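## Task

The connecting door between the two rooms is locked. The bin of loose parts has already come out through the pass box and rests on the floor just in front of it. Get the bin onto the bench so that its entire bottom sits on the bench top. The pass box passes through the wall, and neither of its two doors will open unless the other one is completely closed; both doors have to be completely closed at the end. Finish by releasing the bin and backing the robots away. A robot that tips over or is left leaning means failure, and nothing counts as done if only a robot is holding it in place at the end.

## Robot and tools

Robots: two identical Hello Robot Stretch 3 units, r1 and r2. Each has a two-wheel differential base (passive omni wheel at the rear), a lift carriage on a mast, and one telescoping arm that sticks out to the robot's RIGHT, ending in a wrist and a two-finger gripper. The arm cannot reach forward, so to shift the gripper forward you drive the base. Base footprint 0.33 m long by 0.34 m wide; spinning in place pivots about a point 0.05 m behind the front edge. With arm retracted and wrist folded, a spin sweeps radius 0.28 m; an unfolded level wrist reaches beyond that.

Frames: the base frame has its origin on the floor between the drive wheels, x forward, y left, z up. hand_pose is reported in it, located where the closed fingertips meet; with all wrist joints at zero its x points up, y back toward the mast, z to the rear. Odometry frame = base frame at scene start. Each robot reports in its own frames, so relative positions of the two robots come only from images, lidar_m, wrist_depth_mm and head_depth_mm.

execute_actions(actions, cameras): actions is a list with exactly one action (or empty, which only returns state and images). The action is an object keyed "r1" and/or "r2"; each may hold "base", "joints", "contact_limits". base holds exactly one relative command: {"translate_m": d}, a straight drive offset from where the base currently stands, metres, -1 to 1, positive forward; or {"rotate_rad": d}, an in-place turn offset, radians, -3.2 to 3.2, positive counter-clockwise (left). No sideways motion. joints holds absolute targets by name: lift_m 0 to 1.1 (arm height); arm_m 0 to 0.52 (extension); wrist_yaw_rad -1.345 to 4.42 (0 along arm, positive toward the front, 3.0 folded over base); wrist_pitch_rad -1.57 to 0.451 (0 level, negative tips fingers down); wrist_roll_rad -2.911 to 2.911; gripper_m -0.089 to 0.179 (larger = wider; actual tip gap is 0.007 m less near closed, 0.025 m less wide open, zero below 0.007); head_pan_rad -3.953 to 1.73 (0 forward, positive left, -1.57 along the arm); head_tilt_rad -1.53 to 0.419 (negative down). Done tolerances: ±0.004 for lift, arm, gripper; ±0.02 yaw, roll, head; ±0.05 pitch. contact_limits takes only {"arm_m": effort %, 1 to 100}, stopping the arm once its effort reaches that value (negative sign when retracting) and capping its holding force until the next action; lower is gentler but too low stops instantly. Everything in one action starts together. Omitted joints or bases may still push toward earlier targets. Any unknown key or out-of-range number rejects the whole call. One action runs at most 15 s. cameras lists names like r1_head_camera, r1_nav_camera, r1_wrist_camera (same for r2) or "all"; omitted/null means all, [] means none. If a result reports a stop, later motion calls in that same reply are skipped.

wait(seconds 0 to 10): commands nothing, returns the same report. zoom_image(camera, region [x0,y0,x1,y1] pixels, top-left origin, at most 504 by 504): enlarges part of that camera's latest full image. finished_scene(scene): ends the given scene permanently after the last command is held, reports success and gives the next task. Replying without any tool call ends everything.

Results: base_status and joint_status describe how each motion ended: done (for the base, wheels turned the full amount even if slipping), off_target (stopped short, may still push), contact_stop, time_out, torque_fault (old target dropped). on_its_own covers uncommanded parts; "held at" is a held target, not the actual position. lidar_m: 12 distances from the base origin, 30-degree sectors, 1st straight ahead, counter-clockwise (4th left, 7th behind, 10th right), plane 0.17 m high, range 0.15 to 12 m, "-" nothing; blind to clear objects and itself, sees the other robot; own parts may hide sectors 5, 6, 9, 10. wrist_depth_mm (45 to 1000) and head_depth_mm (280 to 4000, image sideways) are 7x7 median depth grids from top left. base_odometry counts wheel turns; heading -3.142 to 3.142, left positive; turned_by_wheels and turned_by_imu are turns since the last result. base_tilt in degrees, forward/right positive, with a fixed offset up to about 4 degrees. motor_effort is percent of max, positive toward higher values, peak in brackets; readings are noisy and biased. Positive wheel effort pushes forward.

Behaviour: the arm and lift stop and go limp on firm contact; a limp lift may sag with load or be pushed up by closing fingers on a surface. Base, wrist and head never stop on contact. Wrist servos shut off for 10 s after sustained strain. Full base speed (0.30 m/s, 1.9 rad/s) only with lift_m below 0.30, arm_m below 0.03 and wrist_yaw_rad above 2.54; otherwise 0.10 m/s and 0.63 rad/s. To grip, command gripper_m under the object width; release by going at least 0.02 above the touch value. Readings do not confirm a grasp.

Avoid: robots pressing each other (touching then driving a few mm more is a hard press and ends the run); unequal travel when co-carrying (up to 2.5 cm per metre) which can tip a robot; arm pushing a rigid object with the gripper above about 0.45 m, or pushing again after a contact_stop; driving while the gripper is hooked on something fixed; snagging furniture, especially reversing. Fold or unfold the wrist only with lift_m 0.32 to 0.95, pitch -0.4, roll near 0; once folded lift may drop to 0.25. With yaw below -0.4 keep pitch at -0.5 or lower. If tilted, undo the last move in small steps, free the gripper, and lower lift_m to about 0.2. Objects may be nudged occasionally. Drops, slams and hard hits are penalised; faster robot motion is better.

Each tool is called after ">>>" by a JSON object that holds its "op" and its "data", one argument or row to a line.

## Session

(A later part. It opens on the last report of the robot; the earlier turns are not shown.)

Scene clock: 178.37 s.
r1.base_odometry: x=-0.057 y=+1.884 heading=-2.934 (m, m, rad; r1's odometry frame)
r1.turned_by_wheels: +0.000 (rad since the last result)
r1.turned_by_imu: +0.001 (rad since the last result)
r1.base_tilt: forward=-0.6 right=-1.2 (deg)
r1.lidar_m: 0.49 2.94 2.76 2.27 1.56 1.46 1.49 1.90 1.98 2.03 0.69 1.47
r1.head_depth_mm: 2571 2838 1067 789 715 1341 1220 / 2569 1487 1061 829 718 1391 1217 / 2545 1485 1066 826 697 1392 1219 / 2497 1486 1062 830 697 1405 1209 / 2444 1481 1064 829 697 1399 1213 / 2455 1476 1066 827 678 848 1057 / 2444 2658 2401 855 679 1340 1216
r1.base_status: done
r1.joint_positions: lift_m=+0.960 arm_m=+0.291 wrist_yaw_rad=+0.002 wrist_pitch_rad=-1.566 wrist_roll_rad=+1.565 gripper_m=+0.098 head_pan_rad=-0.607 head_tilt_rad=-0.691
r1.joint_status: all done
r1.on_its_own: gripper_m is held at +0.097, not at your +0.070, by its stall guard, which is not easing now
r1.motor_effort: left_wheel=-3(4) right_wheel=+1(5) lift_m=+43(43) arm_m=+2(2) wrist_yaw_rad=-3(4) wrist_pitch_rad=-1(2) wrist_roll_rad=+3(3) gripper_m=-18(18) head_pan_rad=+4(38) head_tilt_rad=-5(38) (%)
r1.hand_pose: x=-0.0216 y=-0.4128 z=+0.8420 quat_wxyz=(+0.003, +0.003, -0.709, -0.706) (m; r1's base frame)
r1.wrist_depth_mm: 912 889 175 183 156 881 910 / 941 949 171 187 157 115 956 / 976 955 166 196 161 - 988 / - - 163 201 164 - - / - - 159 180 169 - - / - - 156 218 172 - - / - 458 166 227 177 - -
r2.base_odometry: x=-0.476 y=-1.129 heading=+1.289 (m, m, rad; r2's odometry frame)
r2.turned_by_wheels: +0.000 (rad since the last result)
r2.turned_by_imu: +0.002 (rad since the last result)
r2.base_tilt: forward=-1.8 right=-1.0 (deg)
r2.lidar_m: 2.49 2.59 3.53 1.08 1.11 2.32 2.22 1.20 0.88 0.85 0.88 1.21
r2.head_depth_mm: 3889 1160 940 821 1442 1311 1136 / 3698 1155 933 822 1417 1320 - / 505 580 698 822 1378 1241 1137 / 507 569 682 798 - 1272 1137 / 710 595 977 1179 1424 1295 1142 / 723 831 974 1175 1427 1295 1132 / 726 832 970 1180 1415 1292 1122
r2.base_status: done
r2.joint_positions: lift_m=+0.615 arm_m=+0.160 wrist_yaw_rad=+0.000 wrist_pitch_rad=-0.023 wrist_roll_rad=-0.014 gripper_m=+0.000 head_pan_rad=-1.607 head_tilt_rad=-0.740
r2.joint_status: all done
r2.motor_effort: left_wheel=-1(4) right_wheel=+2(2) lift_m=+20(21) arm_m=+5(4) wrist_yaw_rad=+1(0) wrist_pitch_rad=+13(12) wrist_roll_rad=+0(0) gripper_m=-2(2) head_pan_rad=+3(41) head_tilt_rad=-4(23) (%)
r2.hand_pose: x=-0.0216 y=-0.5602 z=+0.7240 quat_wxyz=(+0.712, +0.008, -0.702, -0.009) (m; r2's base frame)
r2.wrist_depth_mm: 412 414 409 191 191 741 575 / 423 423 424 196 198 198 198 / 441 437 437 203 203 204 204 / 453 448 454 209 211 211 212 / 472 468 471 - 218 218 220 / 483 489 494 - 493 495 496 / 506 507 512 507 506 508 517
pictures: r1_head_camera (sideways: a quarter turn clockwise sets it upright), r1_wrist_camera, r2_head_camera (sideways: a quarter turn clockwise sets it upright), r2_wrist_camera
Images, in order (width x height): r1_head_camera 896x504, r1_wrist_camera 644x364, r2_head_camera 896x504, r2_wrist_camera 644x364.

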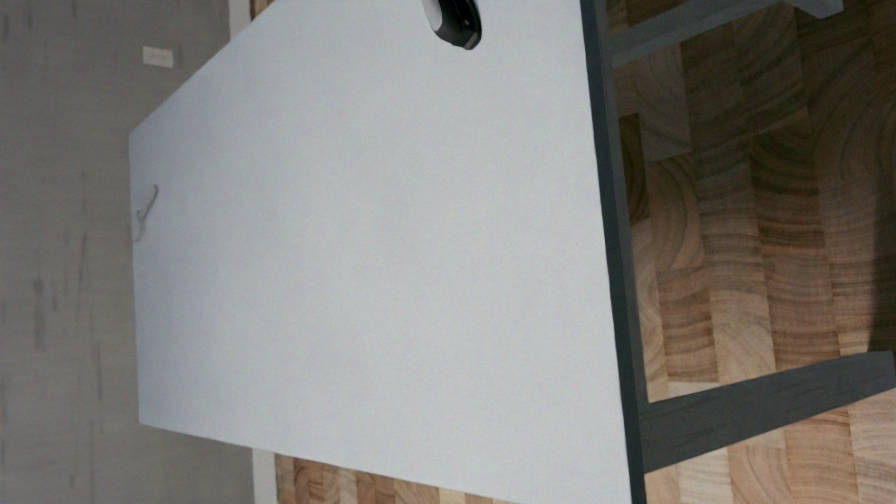

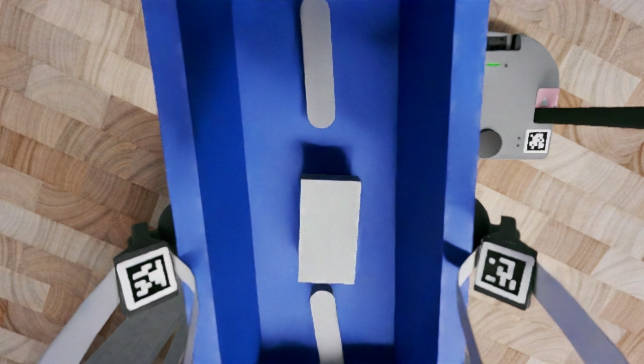

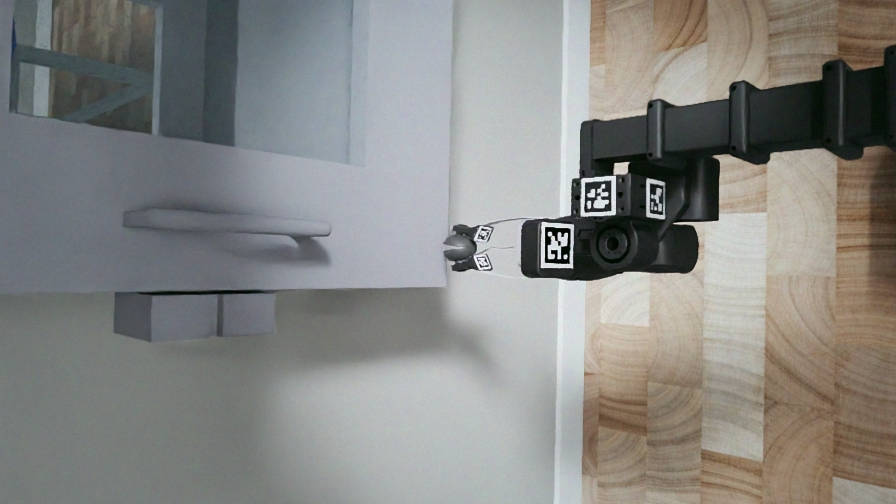

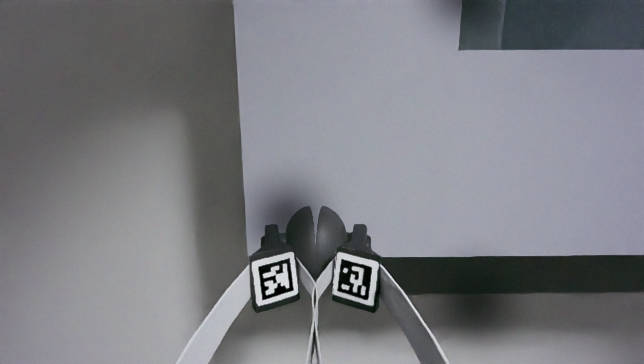

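>>> {"op": "execute_actions", "data": {
  "actions": [
    {"r1": {"base": {"rotate_rad": 1.095}, "joints": {"lift_m": 0.99, "head_pan_rad": -1.57, "head_tilt_rad": -0.8}}, "r2": {"joints": {"lift_m": 0.625, "arm_m": 0.187}, "contact_limits": {"arm_m": 15}}}
  ],
  "cameras": ["r1_head_camera"]
}}

>>> {"op": "execute_actions", "data": {
  "actions": [
    {"r1": {"joints": {"arm_m": 0.45}}, "r2": {"joints": {"arm_m": 0.211}, "contact_limits": {"arm_m": 25}}}
  ],
  "cameras": ["r1_head_camera", "r1_wrist_camera", "r1_nav_camera", "r2_head_camera"]
}}

Scene clock: 189.13 s.
r1.base_odometry: x=-0.057 y=+1.884 heading=-1.839 (m, m, rad; r1's odometry frame)
r1.turned_by_wheels: +1.095 (rad since the last result)
r1.turned_by_imu: +1.101 (rad since the last result)
r1.base_tilt: forward=-0.7 right=-1.2 (deg)
r1.lidar_m: 2.76 2.16 1.53 1.47 1.50 1.98 1.99 0.71 0.68 0.49 0.50 2.89
r1.head_depth_mm: - 1070 876 557 542 1324 1168 / - 1050 851 591 544 1329 1169 / - - - 578 1430 1332 1175 / 1635 1208 877 595 546 1328 1167 / 2417 1162 902 595 548 1093 1170 / 2550 2748 2033 703 851 1331 1167 / 2548 2762 2217 1809 1531 1325 1172
r1.base_status: done
r1.joint_positions: lift_m=+0.990 arm_m=+0.291 wrist_yaw_rad=+0.002 wrist_pitch_rad=-1.565 wrist_roll_rad=+1.565 gripper_m=+0.098 head_pan_rad=-1.563 head_tilt_rad=-0.790
r1.joint_status: all done
r1.on_its_own: gripper_m is held at +0.097, not at your +0.070, by its stall guard, which is not easing now
r1.motor_effort: left_wheel=-3(11) right_wheel=+1(6) lift_m=+43(44) arm_m=+1(2) wrist_yaw_rad=-3(3) wrist_pitch_rad=-1(2) wrist_roll_rad=+3(3) gripper_m=-18(18) head_pan_rad=-3(35) head_tilt_rad=-6(19) (%)
r1.hand_pose: x=-0.0216 y=-0.4128 z=+0.8720 quat_wxyz=(+0.003, +0.003, -0.709, -0.705) (m; r1's base frame)
r1.wrist_depth_mm: 248 243 175 183 156 928 885 / 255 254 170 187 160 114 950 / 263 262 168 196 162 119 - / 272 274 163 198 165 - - / 284 280 159 179 168 - - / 298 - 157 217 173 - - / 305 305 165 226 176 - -
r2.base_odometry: x=-0.476 y=-1.129 heading=+1.289 (m, m, rad; r2's odometry frame)
r2.turned_by_wheels: +0.000 (rad since the last result)
r2.turned_by_imu: +0.000 (rad since the last result)
r2.base_tilt: forward=-1.7 right=-0.8 (deg)
r2.lidar_m: 2.50 2.59 3.55 1.07 1.11 2.31 2.23 1.20 0.88 0.85 0.88 1.22
r2.head_depth_mm: 3936 1160 935 821 1433 1311 1147 / 3681 1157 931 821 1419 1336 - / 505 581 698 821 - 1280 1141 / 507 569 682 798 - 1294 1141 / 707 595 974 1179 1440 1292 1132 / 723 829 976 1179 1424 1287 1134 / 722 829 972 1174 1420 1289 1133
r2.base_status: not commanded
r2.joint_positions: lift_m=+0.625 arm_m=+0.187 wrist_yaw_rad=+0.000 wrist_pitch_rad=-0.023 wrist_roll_rad=-0.014 gripper_m=+0.000 head_pan_rad=-1.607 head_tilt_rad=-0.740
r2.joint_status: all done
r2.motor_effort: left_wheel=-1(0) right_wheel=+1(0) lift_m=+33(36) arm_m=+5(6) wrist_yaw_rad=+1(0) wrist_pitch_rad=+13(12) wrist_roll_rad=+0(0) gripper_m=-1(2) head_pan_rad=+4(4) head_tilt_rad=-4(4) (%)
r2.contact_limits: arm_m 15 (drawing in: default 22, maximum 36; extending or still: default 32, maximum 51)
r2.hand_pose: x=-0.0216 y=-0.5872 z=+0.7334 quat_wxyz=(+0.712, +0.008, -0.702, -0.009) (m; r2's base frame)
r2.wrist_depth_mm: 385 389 167 165 166 698 577 / 398 397 172 171 171 173 173 / 412 412 179 177 177 177 178 / 423 426 428 182 183 184 184 / 439 439 442 - 190 190 191 / 456 460 464 - 196 197 199 / 471 473 478 480 481 480 482
pictures: r1_head_camera (sideways: a quarter turn clockwise sets it upright)
Images, in order (width x height): r1_head_camera 896x504.

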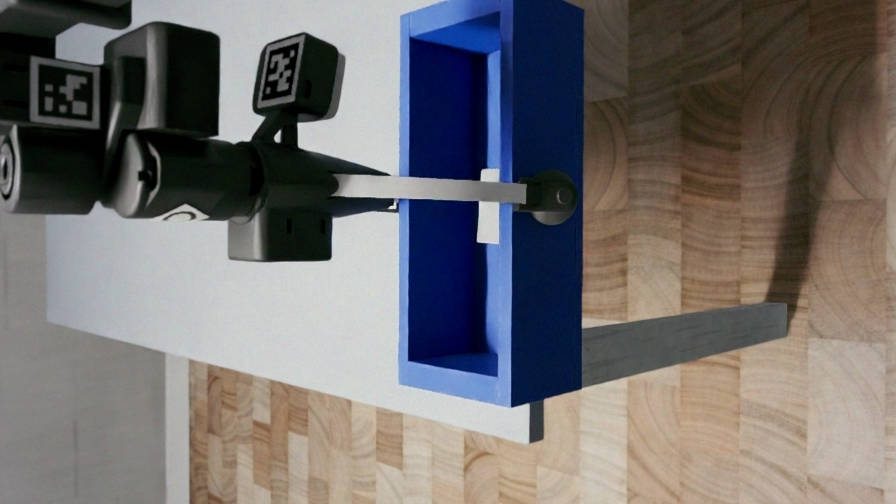

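Scene clock: 191.57 s.
r1.base_odometry: x=-0.057 y=+1.884 heading=-1.839 (m, m, rad; r1's odometry frame)
r1.turned_by_wheels: +0.000 (rad since the last result)
r1.turned_by_imu: +0.000 (rad since the last result)
r1.base_tilt: forward=-0.5 right=-1.3 (deg)
r1.lidar_m: 2.76 2.16 1.54 1.46 1.51 1.98 1.99 0.72 0.68 0.49 0.50 2.91
r1.head_depth_mm: 1453 1156 872 700 1465 1330 1167 / - 1071 705 683 1456 1319 1167 / - - 706 702 1468 1322 1163 / 1629 1115 706 685 1456 1323 1168 / 2441 1162 691 685 822 1099 1172 / 2518 2744 2024 738 852 1327 1167 / 2530 2713 2207 1809 1535 1324 1168
r1.base_status: not commanded
r1.joint_positions: lift_m=+0.990 arm_m=+0.450 wrist_yaw_rad=+0.002 wrist_pitch_rad=-1.565 wrist_roll_rad=+1.565 gripper_m=+0.098 head_pan_rad=-1.563 head_tilt_rad=-0.790
r1.joint_status: all done
r1.on_its_own: gripper_m is held at +0.097, not at your +0.070, by its stall guard, which is not easing now
r1.motor_effort: left_wheel=-3(3) right_wheel=+1(1) lift_m=+43(43) arm_m=+3(13) wrist_yaw_rad=-3(3) wrist_pitch_rad=-2(2) wrist_roll_rad=+3(3) gripper_m=-18(18) head_pan_rad=-3(3) head_tilt_rad=-6(6) (%)
r1.hand_pose: x=-0.0216 y=-0.5718 z=+0.8720 quat_wxyz=(+0.003, +0.003, -0.709, -0.705) (m; r1's base frame)
r1.wrist_depth_mm: 247 242 176 183 155 902 905 / 254 251 171 188 159 114 964 / 263 262 167 198 162 - - / 273 272 163 200 166 - - / 285 283 160 181 169 - - / 295 - 157 218 173 - - / 306 305 166 226 176 - -
r2.base_odometry: x=-0.476 y=-1.129 heading=+1.290 (m, m, rad; r2's odometry frame)
r2.turned_by_wheels: +0.000 (rad since the last result)
r2.turned_by_imu: -0.009 (rad since the last result)
r2.base_tilt: forward=-1.8 right=-0.9 (deg)
r2.lidar_m: 2.50 2.59 3.54 1.07 1.11 2.32 2.23 1.22 0.89 0.85 0.88 1.20
r2.head_depth_mm: 3933 1158 937 828 1445 1306 1149 / 3629 1154 929 829 1437 1333 - / 507 582 702 1182 - 1271 1142 / 507 559 683 801 - 1292 1133 / 697 595 978 1179 1428 1290 1131 / 724 832 973 1180 1425 1273 1128 / 723 827 973 1174 1424 1282 1133
r2.base_status: not commanded
r2.joint_positions: lift_m=+0.625 arm_m=+0.192 wrist_yaw_rad=+0.016 wrist_pitch_rad=-0.025 wrist_roll_rad=-0.014 gripper_m=+0.000 head_pan_rad=-1.606 head_tilt_rad=-0.742
r2.joint_status: arm_m contact_stop (moved +0.005 of +0.024)
r2.on_its_own: arm_m is slack since a contact_stop, until your next command for it (your +0.211 is given up); wrist_yaw_rad is at rest, and its effort (-17) is outside its rest range (-12 to +12)
r2.motor_effort: left_wheel=+1(5) right_wheel=-3(3) lift_m=+30(34) arm_m=+1(24) wrist_yaw_rad=-17(17) wrist_pitch_rad=+13(25) wrist_roll_rad=+0(0) gripper_m=-3(5) head_pan_rad=+3(4) head_tilt_rad=-4(4) (%)
r2.contact_limits: arm_m 25 (drawing in: default 22, maximum 36; extending or still: default 32, maximum 51)
r2.hand_pose: x=-0.0173 y=-0.5925 z=+0.7331 quat_wxyz=(+0.712, +0.015, -0.702, -0.003) (m; r2's base frame)
r2.wrist_depth_mm: 384 387 162 161 161 706 577 / 399 397 168 167 166 167 166 / 408 410 174 172 172 173 173 / 422 420 180 178 178 178 179 / 440 439 433 - 184 185 185 / 457 452 451 - 191 191 191 / 470 476 473 478 478 478 471
pictures: r1_head_camera (sideways: a quarter turn clockwise sets it upright), r1_nav_camera (sideways: a quarter turn counterclockwise sets it upright), r1_wrist_camera, r2_head_camera (sideways: a quarter turn clockwise sets it upright)
Images, in order (width x height): r1_head_camera 896x504, r1_nav_camera 672x504, r1_wrist_camera 644x364, r2_head_camera 896x504.

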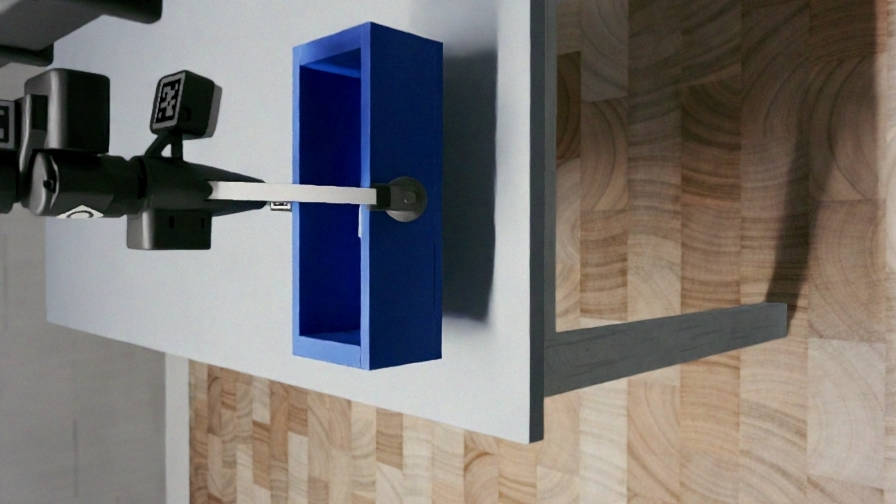

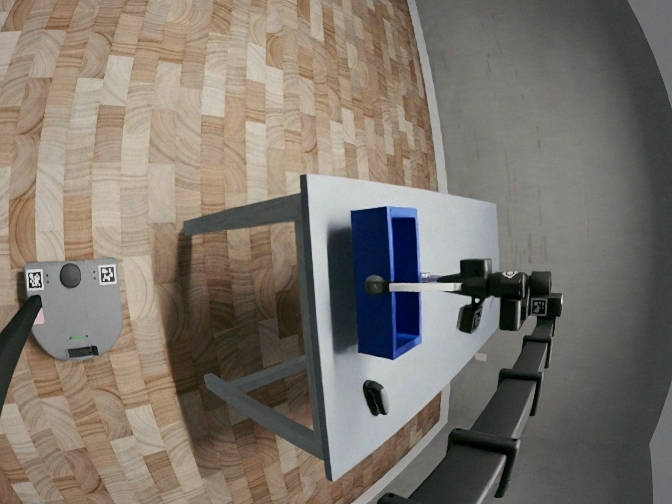

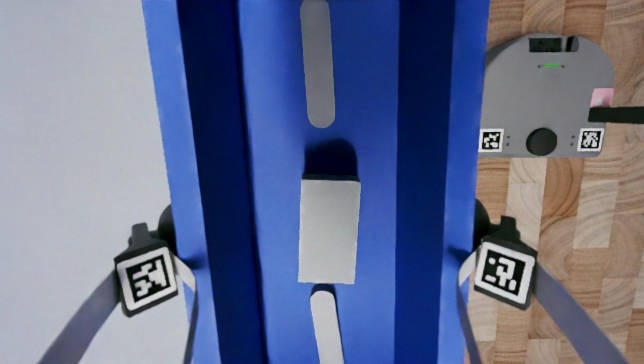

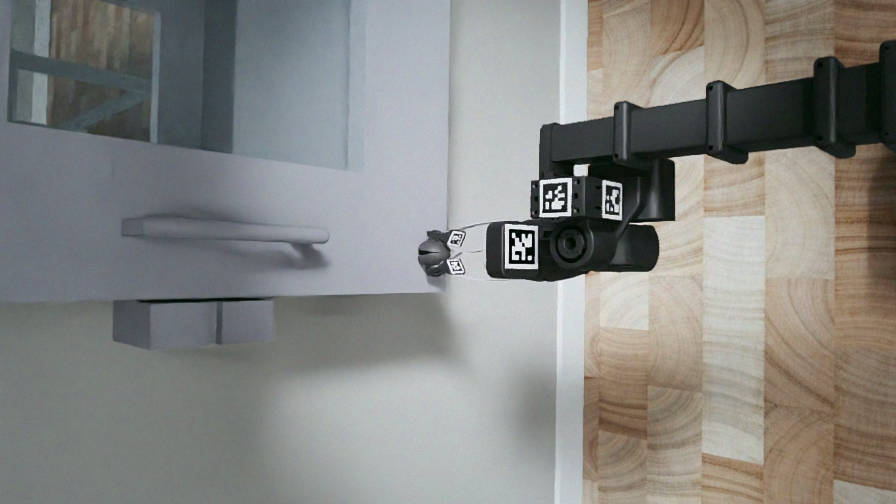

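>>> {"op": "execute_actions", "data": {
  "actions": [
    {"r1": {"joints": {"arm_m": 0.5, "lift_m": 0.938}}, "r2": {"joints": {"arm_m": 0.0}}}
  ],
  "cameras": ["r1_head_camera"]
}}

Scene clock: 205.70 s.
r1.base_odometry: x=-0.057 y=+1.884 heading=-1.839 (m, m, rad; r1's odometry frame)
r1.turned_by_wheels: +0.000 (rad since the last result)
r1.turned_by_imu: +0.000 (rad since the last result)
r1.base_tilt: forward=-0.6 right=-1.2 (deg)
r1.lidar_m: 2.76 2.17 1.54 1.46 1.50 1.98 1.99 0.71 0.68 0.49 0.50 2.90
r1.head_depth_mm: - 1074 871 719 1457 1325 1168 / - 1210 784 700 1464 1322 1166 / - - 776 701 1474 1322 1173 / 1634 1158 786 704 1459 1324 1167 / 2430 1162 848 704 823 1093 1168 / 2524 2730 2027 738 847 1322 1173 / 2560 2745 2228 1815 1532 1329 1171
r1.base_status: not commanded
r1.joint_positions: lift_m=+0.938 arm_m=+0.500 wrist_yaw_rad=+0.002 wrist_pitch_rad=-1.565 wrist_roll_rad=+1.565 gripper_m=+0.098 head_pan_rad=-1.563 head_tilt_rad=-0.790
r1.joint_status: all done
r1.on_its_own: gripper_m is held at +0.097, not at your +0.070, by its stall guard, which is not easing now
r1.motor_effort: left_wheel=-2(3) right_wheel=+1(1) lift_m=+34(39) arm_m=+3(9) wrist_yaw_rad=-3(3) wrist_pitch_rad=-1(2) wrist_roll_rad=+3(3) gripper_m=-18(18) head_pan_rad=-3(3) head_tilt_rad=-6(6) (%)
r1.hand_pose: x=-0.0216 y=-0.6218 z=+0.8203 quat_wxyz=(+0.003, +0.003, -0.709, -0.705) (m; r1's base frame)
r1.wrist_depth_mm: 199 196 175 183 156 195 199 / 206 203 170 189 158 202 203 / 212 209 166 196 162 209 210 / 219 220 163 200 165 217 957 / 228 227 160 179 168 221 - / 236 - 157 218 172 234 - / 244 246 165 225 176 243 -
r2.base_odometry: x=-0.476 y=-1.129 heading=+1.290 (m, m, rad; r2's odometry frame)
r2.turned_by_wheels: +0.000 (rad since the last result)
r2.turned_by_imu: +0.000 (rad since the last result)
r2.base_tilt: forward=-1.7 right=-0.8 (deg)
r2.lidar_m: 2.50 2.59 3.51 1.07 1.11 2.32 2.22 1.22 0.89 0.85 0.88 1.20
r2.head_depth_mm: 3954 1164 935 827 1446 1311 1167 / 3653 1157 930 829 1447 1301 - / 509 584 697 1174 1431 1303 - / 507 559 683 1181 1410 1342 - / 698 594 976 1178 1429 1302 1137 / 725 832 975 1179 1422 1287 1132 / 721 829 972 1178 1428 1290 1123
r2.base_status: not commanded
r2.joint_positions: lift_m=+0.625 arm_m=+0.000 wrist_yaw_rad=+0.000 wrist_pitch_rad=-0.024 wrist_roll_rad=-0.014 gripper_m=+0.000 head_pan_rad=-1.606 head_tilt_rad=-0.742
r2.joint_status: all done
r2.motor_effort: left_wheel=+0(2) right_wheel=+1(3) lift_m=+30(31) arm_m=-3(3) wrist_yaw_rad=+0(17) wrist_pitch_rad=+13(13) wrist_roll_rad=+0(0) gripper_m=-3(4) head_pan_rad=+4(3) head_tilt_rad=-4(4) (%)
r2.hand_pose: x=-0.0213 y=-0.4010 z=+0.7334 quat_wxyz=(+0.712, +0.009, -0.702, -0.008) (m; r2's base frame)
r2.wrist_depth_mm: 551 562 552 336 - 838 564 / 571 568 568 349 - 790 518 / 589 595 592 360 363 369 365 / 607 613 616 372 373 377 376 / 634 631 651 - 646 646 655 / 649 653 667 - 670 676 671 / 675 692 693 685 689 704 717
pictures: r1_head_camera (sideways: a quarter turn clockwise sets it upright)
Images, in order (width x height): r1_head_camera 896x504.

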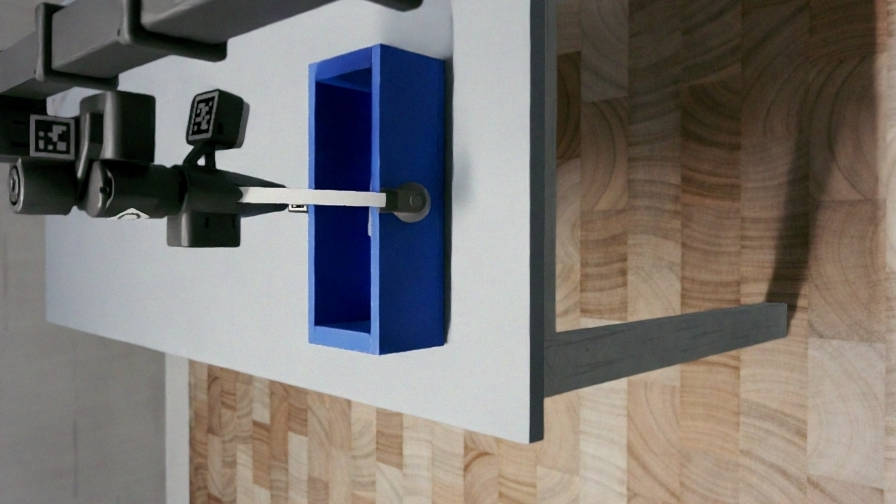

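>>> {"op": "execute_actions", "data": {
  "actions": [
    {"r1": {"joints": {"lift_m": 0.931}}}
  ],
  "cameras": []
}}

>>> {"op": "execute_actions", "data": {
  "actions": [
    {"r1": {"joints": {"gripper_m": 0.179}}}
  ],
  "cameras": ["r1_head_camera"]
}}

>>> {"op": "execute_actions", "data": {
  "actions": [
    {"r1": {"joints": {"lift_m": 1.03}}, "r2": {"base": {"translate_m": 0.1}}}
  ],
  "cameras": []
}}

>>> {"op": "execute_actions", "data": {
  "actions": [
    {"r1": {"joints": {"arm_m": 0.1}}, "r2": {"base": {"translate_m": 0.3}, "joints": {"head_pan_rad": -2.2, "head_tilt_rad": -0.4}}}
  ],
  "cameras": ["r1_head_camera", "r2_head_camera"]
}}

Scene clock: 211.90 s.
r1.base_odometry: x=-0.057 y=+1.884 heading=-1.839 (m, m, rad; r1's odometry frame)
r1.turned_by_wheels: +0.000 (rad since the last result)
r1.turned_by_imu: +0.000 (rad since the last result)
r1.base_tilt: forward=-0.6 right=-1.2 (deg)
r1.lidar_m: 2.76 2.16 1.53 1.46 1.50 1.98 1.99 0.71 0.68 0.49 0.50 2.90
r1.head_depth_mm: - - 873 718 1464 1317 1167 / - 1181 784 701 1462 1324 1166 / - - 778 701 1459 1318 1165 / 1638 1163 787 704 1469 1322 1169 / 2415 1164 850 704 819 1097 1168 / 2552 2736 2009 740 850 1326 1169 / 2555 2729 2193 1801 1531 1325 1164
r1.base_status: not commanded
r1.joint_positions: lift_m=+0.932 arm_m=+0.500 wrist_yaw_rad=+0.002 wrist_pitch_rad=-1.570 wrist_roll_rad=+1.565 gripper_m=+0.098 head_pan_rad=-1.563 head_tilt_rad=-0.790
r1.joint_status: lift_m contact_stop (moved -0.006 of -0.007)
r1.on_its_own: gripper_m is held at +0.097, not at your +0.070, by its stall guard, which is not easing now; lift_m is slack since a contact_stop, until your next command for it
r1.motor_effort: left_wheel=-4(4) right_wheel=+2(2) lift_m=+33(32) arm_m=+1(3) wrist_yaw_rad=-3(3) wrist_pitch_rad=+0(2) wrist_roll_rad=+3(3) gripper_m=-19(19) head_pan_rad=-3(3) head_tilt_rad=-6(6) (%)
r1.hand_pose: x=-0.0216 y=-0.6208 z=+0.8146 quat_wxyz=(+0.003, +0.003, -0.707, -0.707) (m; r1's base frame)
r1.wrist_depth_mm: 193 192 178 182 152 190 194 / 200 200 174 187 155 196 199 / 208 206 169 197 159 207 205 / 215 216 165 200 162 213 961 / 222 222 162 180 166 220 - / 231 - 160 218 169 232 - / 238 240 179 226 173 237 -
r2.base_odometry: x=-0.476 y=-1.129 heading=+1.290 (m, m, rad; r2's odometry frame)
r2.turned_by_wheels: +0.000 (rad since the last result)
r2.turned_by_imu: +0.000 (rad since the last result)
r2.base_tilt: forward=-1.7 right=-1.0 (deg)
r2.lidar_m: 2.50 2.58 3.51 1.07 1.11 2.32 2.22 1.22 0.88 0.85 0.88 1.20
r2.head_depth_mm: - 1160 933 827 1436 1308 1166 / 3594 1158 924 824 1435 1300 - / 507 583 700 1179 1440 1307 - / 507 559 683 1176 1399 1360 - / 696 595 975 1178 1428 1294 1135 / 723 830 972 1177 1423 1290 1123 / 725 826 971 1173 1413 1277 1122
r2.base_status: not commanded
r2.joint_positions: lift_m=+0.625 arm_m=+0.000 wrist_yaw_rad=+0.000 wrist_pitch_rad=-0.024 wrist_roll_rad=-0.014 gripper_m=+0.000 head_pan_rad=-1.606 head_tilt_rad=-0.742
r2.joint_status: not commanded
r2.motor_effort: left_wheel=+0(0) right_wheel=+1(1) lift_m=+31(31) arm_m=-3(4) wrist_yaw_rad=-1(1) wrist_pitch_rad=+12(13) wrist_roll_rad=+0(0) gripper_m=-2(2) head_pan_rad=+3(4) head_tilt_rad=-3(4) (%)
r2.hand_pose: x=-0.0213 y=-0.4010 z=+0.7334 quat_wxyz=(+0.712, +0.009, -0.702, -0.008) (m; r2's base frame)
r2.wrist_depth_mm: 550 550 554 339 - 822 559 / 573 577 578 350 - 776 519 / 588 595 599 361 369 366 368 / 610 611 617 376 376 376 381 / 630 639 641 - 642 646 654 / 658 655 649 - 668 673 678 / 676 679 692 689 697 694 691
pictures: none
No camera images: the call's "cameras" was empty. Leave "cameras" out to get every camera's image.

not run: a stop came earlier in this reply.

not run: a stop came earlier in this reply.

not run: a stop came earlier in this reply.

>>> {"op": "execute_actions", "data": {
  "actions": [
    {"r1": {"joints": {"gripper_m": 0.179}}}
  ],
  "cameras": ["r1_head_camera"]
}}

>>> {"op": "execute_actions", "data": {
  "actions": [
    {"r1": {"joints": {"lift_m": 1.03}}, "r2": {"base": {"translate_m": 0.1}}}
  ],
  "cameras": []
}}

>>> {"op": "execute_actions", "data": {
  "actions": [
    {"r1": {"joints": {"arm_m": 0.1}}, "r2": {"base": {"translate_m": 0.3}, "joints": {"head_pan_rad": -2.2, "head_tilt_rad": -0.4}}}
  ],
  "cameras": ["r1_head_camera", "r2_head_camera"]
}}

Scene clock: 218.33 s.
r1.base_odometry: x=-0.057 y=+1.884 heading=-1.839 (m, m, rad; r1's odometry frame)
r1.turned_by_wheels: +0.000 (rad since the last result)
r1.turned_by_imu: +0.000 (rad since the last result)
r1.base_tilt: forward=-0.6 right=-1.3 (deg)
r1.lidar_m: 2.76 2.16 1.53 1.46 1.50 1.98 1.99 0.71 0.68 0.49 0.50 2.90
r1.head_depth_mm: - - 871 718 1469 1317 1166 / - 1190 802 701 1458 1326 1168 / - - 783 701 1460 1329 1173 / 1620 1165 784 702 1466 1320 1171 / 2418 1160 848 704 822 1097 1167 / 2529 2739 2024 739 852 1318 1165 / 2541 2738 2228 1793 1527 1336 1168
r1.base_status: not commanded
r1.joint_positions: lift_m=+0.932 arm_m=+0.500 wrist_yaw_rad=+0.002 wrist_pitch_rad=-1.568 wrist_roll_rad=+1.565 gripper_m=+0.179 head_pan_rad=-1.563 head_tilt_rad=-0.790
r1.joint_status: all done
r1.on_its_own: lift_m is slack since a contact_stop, until your next command for it
r1.motor_effort: left_wheel=-3(4) right_wheel=+2(2) lift_m=+33(33) arm_m=+1(1) wrist_yaw_rad=-3(3) wrist_pitch_rad=-1(1) wrist_roll_rad=+3(3) gripper_m=+1(88) head_pan_rad=-3(3) head_tilt_rad=-7(6) (%)
r1.hand_pose: x=-0.0216 y=-0.6211 z=+0.8146 quat_wxyz=(+0.003, +0.003, -0.708, -0.707) (m; r1's base frame)
r1.wrist_depth_mm: 193 190 174 182 155 191 194 / 200 198 170 187 159 197 198 / 205 205 166 195 162 205 205 / 214 214 163 201 166 212 963 / 220 218 160 180 169 217 - / - 231 157 218 173 228 - / 241 239 155 225 177 237 -
r2.base_odometry: x=-0.476 y=-1.129 heading=+1.290 (m, m, rad; r2's odometry frame)
r2.turned_by_wheels: +0.000 (rad since the last result)
r2.turned_by_imu: +0.000 (rad since the last result)
r2.base_tilt: forward=-1.7 right=-0.9 (deg)
r2.lidar_m: 2.50 2.59 3.51 1.07 1.11 2.32 2.23 1.21 0.88 0.85 0.88 1.20
r2.head_depth_mm: 3887 1161 936 825 1449 1301 1159 / 3635 1154 929 829 1432 1303 - / 507 583 700 1184 1439 1308 - / 507 558 681 1179 1415 1357 - / 698 594 973 1174 1430 1288 1135 / 723 831 972 1180 1416 1287 1126 / 720 830 969 1179 1409 1287 1127
r2.base_status: not commanded
r2.joint_positions: lift_m=+0.625 arm_m=+0.000 wrist_yaw_rad=+0.000 wrist_pitch_rad=-0.024 wrist_roll_rad=-0.014 gripper_m=+0.000 head_pan_rad=-1.606 head_tilt_rad=-0.742
r2.joint_status: not commanded
r2.motor_effort: left_wheel=+0(0) right_wheel=+1(0) lift_m=+31(30) arm_m=-4(4) wrist_yaw_rad=+0(1) wrist_pitch_rad=+13(13) wrist_roll_rad=+0(0) gripper_m=-2(2) head_pan_rad=+4(4) head_tilt_rad=-4(4) (%)
r2.hand_pose: x=-0.0213 y=-0.4010 z=+0.7334 quat_wxyz=(+0.712, +0.009, -0.702, -0.008) (m; r2's base frame)
r2.wrist_depth_mm: 545 560 564 341 - 825 564 / 563 575 574 351 - 784 517 / 587 596 603 360 361 363 366 / 625 606 613 374 378 374 379 / 637 634 639 - 647 650 653 / 643 667 664 - 672 663 678 / 667 677 699 689 686 694 712
pictures: r1_head_camera (sideways: a quarter turn clockwise sets it upright)
Images, in order (width x height): r1_head_camera 896x504.

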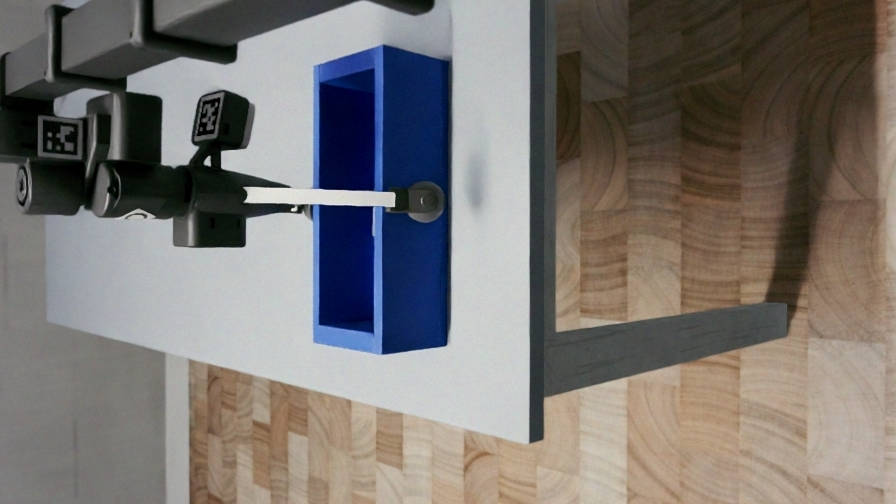

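Scene clock: 220.60 s.
r1.base_odometry: x=-0.057 y=+1.884 heading=-1.839 (m, m, rad; r1's odometry frame)
r1.turned_by_wheels: +0.000 (rad since the last result)
r1.turned_by_imu: +0.000 (rad since the last result)
r1.base_tilt: forward=-0.6 right=-1.2 (deg)
r1.lidar_m: 2.76 2.16 1.53 1.46 1.51 1.98 1.98 0.71 0.68 0.49 0.50 2.90
r1.head_depth_mm: 1624 1157 899 719 1454 1322 1165 / 2445 1161 801 700 1464 1330 1167 / - 1112 867 700 1470 1325 1166 / 2418 1159 785 704 1472 1327 1168 / 2408 1161 851 702 822 1098 1162 / 2545 2739 2027 741 851 1322 1168 / 2559 2709 2215 1822 1535 1330 1164
r1.base_status: not commanded
r1.joint_positions: lift_m=+1.030 arm_m=+0.500 wrist_yaw_rad=+0.002 wrist_pitch_rad=-1.568 wrist_roll_rad=+1.565 gripper_m=+0.179 head_pan_rad=-1.563 head_tilt_rad=-0.790
r1.joint_status: all done
r1.motor_effort: left_wheel=-3(4) right_wheel=+2(2) lift_m=+38(39) arm_m=+1(1) wrist_yaw_rad=-3(3) wrist_pitch_rad=-1(1) wrist_roll_rad=+3(3) gripper_m=+0(1) head_pan_rad=-3(3) head_tilt_rad=-6(6) (%)
r1.hand_pose: x=-0.0216 y=-0.6211 z=+0.9122 quat_wxyz=(+0.003, +0.003, -0.708, -0.707) (m; r1's base frame)
r1.wrist_depth_mm: 284 284 260 266 278 284 960 / 291 292 283 281 286 290 - / 302 301 299 292 295 301 - / 314 313 308 296 306 - - / 326 325 320 312 318 327 - / 338 334 339 325 328 - - / 355 352 351 277 341 - -
r2.base_odometry: x=-0.448 y=-1.033 heading=+1.289 (m, m, rad; r2's odometry frame)
r2.turned_by_wheels: +0.000 (rad since the last result)
r2.turned_by_imu: +0.000 (rad since the last result)
r2.base_tilt: forward=-1.7 right=-0.9 (deg)
r2.lidar_m: 2.40 2.49 3.38 1.09 1.11 2.42 2.33 1.21 0.88 0.85 0.88 1.20
r2.head_depth_mm: 507 1085 934 824 1443 1307 1163 / 506 570 682 825 1440 1304 - / 544 581 700 1180 1445 1297 - / 723 798 972 1171 1404 1357 - / 723 833 973 1171 1425 1292 1131 / 720 831 972 1171 1422 1286 1132 / 724 828 968 1182 1423 1283 1128
r2.base_status: done
r2.joint_positions: lift_m=+0.625 arm_m=+0.000 wrist_yaw_rad=+0.000 wrist_pitch_rad=-0.024 wrist_roll_rad=-0.014 gripper_m=+0.000 head_pan_rad=-1.606 head_tilt_rad=-0.742
r2.joint_status: not commanded
r2.motor_effort: left_wheel=+0(4) right_wheel=+1(4) lift_m=+30(31) arm_m=-4(3) wrist_yaw_rad=+0(0) wrist_pitch_rad=+13(13) wrist_roll_rad=+0(0) gripper_m=-2(2) head_pan_rad=+4(4) head_tilt_rad=-3(3) (%)
r2.hand_pose: x=-0.0213 y=-0.4010 z=+0.7334 quat_wxyz=(+0.712, +0.009, -0.702, -0.008) (m; r2's base frame)
r2.wrist_depth_mm: 555 553 553 553 340 871 674 / 568 576 576 583 352 836 627 / 589 591 593 604 360 365 364 / 607 610 610 631 376 381 377 / 628 640 640 - 643 651 654 / 647 660 666 - 679 668 690 / 682 689 688 680 691 712 706
pictures: none
No camera images: the call's "cameras" was empty. Leave "cameras" out to get every camera's image.

Scene clock: 225.00 s.
r1.base_odometry: x=-0.057 y=+1.884 heading=-1.839 (m, m, rad; r1's odometry frame)
r1.turned_by_wheels: +0.000 (rad since the last result)
r1.turned_by_imu: +0.000 (rad since the last result)
r1.base_tilt: forward=-0.6 right=-1.2 (deg)
r1.lidar_m: 2.76 2.15 1.54 1.46 1.50 1.98 1.99 0.71 0.68 0.49 0.50 2.91
r1.head_depth_mm: - - - - 1499 1325 1168 / - - - - 1456 1324 1167 / - - - - - 1330 1212 / 1637 1167 787 - 1496 1330 1171 / 2407 1160 851 703 822 1097 1173 / 2547 2718 2024 739 852 1319 1169 / 2539 2741 2210 1805 1522 1335 1171
r1.base_status: not commanded
r1.joint_positions: lift_m=+1.030 arm_m=+0.100 wrist_yaw_rad=+0.002 wrist_pitch_rad=-1.568 wrist_roll_rad=+1.565 gripper_m=+0.179 head_pan_rad=-1.563 head_tilt_rad=-0.790
r1.joint_status: all done
r1.motor_effort: left_wheel=-3(3) right_wheel=+2(2) lift_m=+38(38) arm_m=-2(2) wrist_yaw_rad=-3(3) wrist_pitch_rad=+0(0) wrist_roll_rad=+3(3) gripper_m=+0(0) head_pan_rad=-3(3) head_tilt_rad=-6(6) (%)
r1.hand_pose: x=-0.0216 y=-0.2215 z=+0.9122 quat_wxyz=(+0.003, +0.003, -0.708, -0.707) (m; r1's base frame)
r1.wrist_depth_mm: 288 955 927 979 969 971 958 / 298 - - - - - - / 305 - - - - - - / 317 - - - - - - / 327 546 - - - - - / 339 - - - - - - / 354 - - - - - -
r2.base_odometry: x=-0.365 y=-0.745 heading=+1.289 (m, m, rad; r2's odometry frame)
r2.turned_by_wheels: +0.000 (rad since the last result)
r2.turned_by_imu: +0.000 (rad since the last result)
r2.base_tilt: forward=-1.7 right=-0.9 (deg)
r2.lidar_m: 2.10 2.17 2.96 2.33 1.34 2.74 2.62 1.21 0.88 0.85 0.88 1.20
r2.head_depth_mm: 1072 834 1030 1110 1819 1647 1344 / 989 764 1216 1204 1580 1635 1332 / 906 706 1345 1164 1401 1569 1327 / 846 656 716 784 899 1450 1326 / 795 668 715 761 938 1306 1322 / 752 785 860 954 1067 1192 1276 / 711 764 829 896 986 1095 1205
r2.base_status: done
r2.joint_positions: lift_m=+0.625 arm_m=+0.000 wrist_yaw_rad=+0.000 wrist_pitch_rad=-0.024 wrist_roll_rad=-0.014 gripper_m=+0.000 head_pan_rad=-2.193 head_tilt_rad=-0.408
r2.joint_status: all done
r2.motor_effort: left_wheel=+0(4) right_wheel=+0(4) lift_m=+30(31) arm_m=-3(3) wrist_yaw_rad=-1(1) wrist_pitch_rad=+13(13) wrist_roll_rad=+0(0) gripper_m=-2(3) head_pan_rad=-4(41) head_tilt_rad=+3(21) (%)
r2.hand_pose: x=-0.0213 y=-0.4010 z=+0.7334 quat_wxyz=(+0.712, +0.009, -0.702, -0.008) (m; r2's base frame)
r2.wrist_depth_mm: 559 562 563 556 569 558 395 / 565 576 572 578 579 582 393 / 586 598 602 600 615 584 390 / 599 618 618 621 620 625 398 / 627 645 639 - 638 640 647 / 653 662 655 - 671 674 684 / 681 689 685 681 700 698 724
pictures: r1_head_camera (sideways: a quarter turn clockwise sets it upright), r2_head_camera (sideways: a quarter turn clockwise sets it upright)
Images, in order (width x height): r1_head_camera 896x504, r2_head_camera 896x504.

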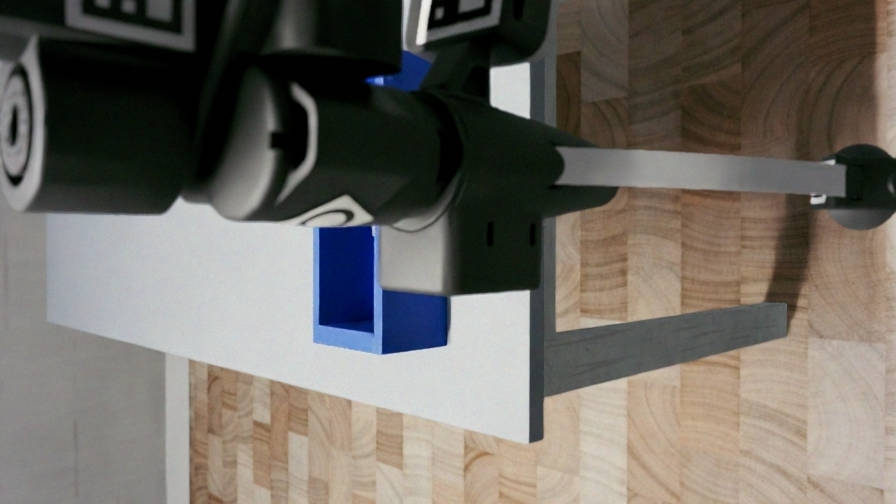

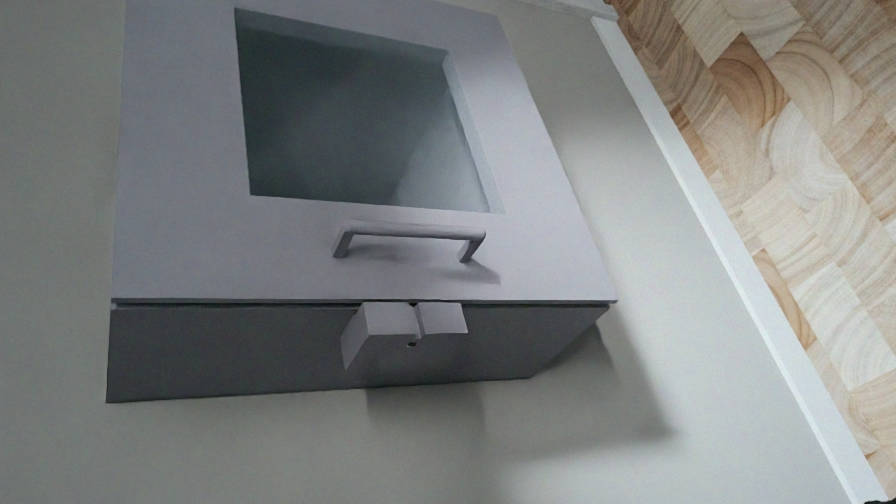

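>>> {"op": "execute_actions", "data": {
  "actions": [
    {"r1": {"base": {"translate_m": -0.8}, "joints": {"head_pan_rad": 1.25, "head_tilt_rad": -0.2, "arm_m": 0.0}}}
  ],
  "cameras": ["r1_head_camera"]
}}

Scene clock: 236.90 s.
r1.base_odometry: x=+0.155 y=+2.655 heading=-1.839 (m, m, rad; r1's odometry frame)
r1.turned_by_wheels: +0.000 (rad since the last result)
r1.turned_by_imu: -0.006 (rad since the last result)
r1.base_tilt: forward=-0.6 right=-1.2 (deg)
r1.lidar_m: 3.54 2.12 1.50 1.40 1.45 1.25 1.20 1.22 1.63 1.22 0.58 1.03
r1.head_depth_mm: 1494 1555 1392 1621 1480 1877 1767 / 1453 1499 1338 1920 1683 1779 1761 / 1394 1447 1278 1298 1359 1713 1740 / 1355 1400 1423 1295 1483 1645 1672 / 1306 1352 1398 1455 1526 1572 1629 / 1257 1315 1354 1403 1460 1513 1574 / 1225 1268 1314 1364 1410 1476 1515
r1.base_status: done
r1.joint_positions: lift_m=+1.030 arm_m=+0.002 wrist_yaw_rad=+0.002 wrist_pitch_rad=-1.568 wrist_roll_rad=+1.565 gripper_m=+0.179 head_pan_rad=+1.243 head_tilt_rad=-0.211
r1.joint_status: all done
joint sent to its limit — the command would take r1.arm_m past its lower limit, so that joint was sent only as far as its limit.
r1.motor_effort: left_wheel=-2(10) right_wheel=+1(1) lift_m=+38(38) arm_m=-3(2) wrist_yaw_rad=-3(3) wrist_pitch_rad=-1(1) wrist_roll_rad=+3(3) gripper_m=+1(0) head_pan_rad=+3(37) head_tilt_rad=+6(45) (%)
r1.hand_pose: x=-0.0216 y=-0.1230 z=+0.9122 quat_wxyz=(+0.003, +0.003, -0.708, -0.707) (m; r1's base frame)
r1.wrist_depth_mm: 992 974 979 947 963 966 967 / - - - - - - - / - - - - - - - / - - - - - - - / - - - - - - - / - 757 - - - - - / 527 - - - - - -
r2.base_odometry: x=-0.365 y=-0.745 heading=+1.289 (m, m, rad; r2's odometry frame)
r2.turned_by_wheels: +0.000 (rad since the last result)
r2.turned_by_imu: +0.001 (rad since the last result)
r2.base_tilt: forward=-1.7 right=-1.0 (deg)
r2.lidar_m: 2.10 2.18 2.96 2.32 1.33 2.74 2.63 1.21 0.88 0.85 0.88 1.19
r2.head_depth_mm: 1071 839 1028 1104 1812 1653 1345 / 984 765 1208 1205 1583 1640 1340 / 909 707 1343 1160 1407 1563 1318 / 844 656 713 782 898 1467 1323 / 793 667 717 758 937 1310 1312 / 752 788 862 956 1061 1185 1276 / 715 767 828 896 987 1085 1212
r2.base_status: not commanded
r2.joint_positions: lift_m=+0.625 arm_m=+0.000 wrist_yaw_rad=+0.000 wrist_pitch_rad=-0.024 wrist_roll_rad=-0.014 gripper_m=+0.000 head_pan_rad=-2.193 head_tilt_rad=-0.408
r2.joint_status: not commanded
r2.motor_effort: left_wheel=+0(0) right_wheel=+1(1) lift_m=+30(30) arm_m=-3(3) wrist_yaw_rad=-1(1) wrist_pitch_rad=+12(13) wrist_roll_rad=+0(0) gripper_m=-2(2) head_pan_rad=-3(5) head_tilt_rad=+3(3) (%)
r2.hand_pose: x=-0.0213 y=-0.4010 z=+0.7334 quat_wxyz=(+0.712, +0.009, -0.702, -0.008) (m; r2's base frame)
r2.wrist_depth_mm: 551 556 559 564 571 567 389 / 576 576 568 579 579 580 395 / 581 591 596 593 601 583 391 / 609 604 612 623 617 622 404 / 624 637 637 - 642 651 655 / 664 657 658 - 668 674 686 / 667 674 685 697 690 705 697
pictures: r1_head_camera (sideways: a quarter turn clockwise sets it upright)
Images, in order (width x height): r1_head_camera 896x504.

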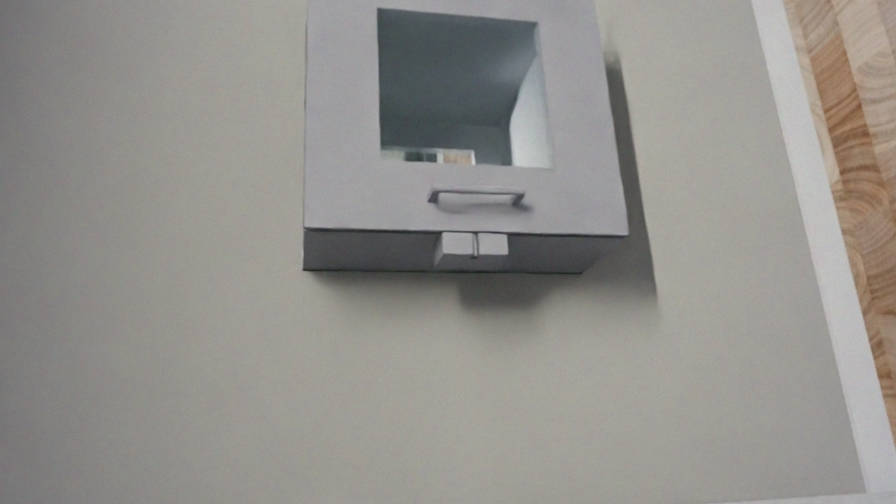

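>>> {"op": "zoom_image", "data": {
  "camera": "r1_head_camera",
  "region": [290, 180, 540, 290]
}}

Region (290, 180, 540, 290) of r1_head_camera's 896x504 image, scaled by 2.016, with more detail than that image has; it fills the top 222 rows of this view, and the rest is white.

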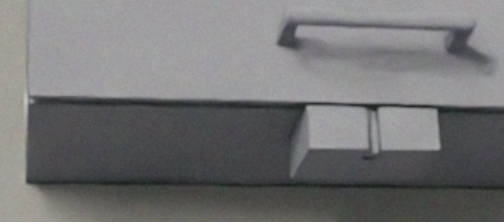

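>>> {"op": "finished_scene", "data": {
  "scene": 1
}}

The scene is finished: the task was done.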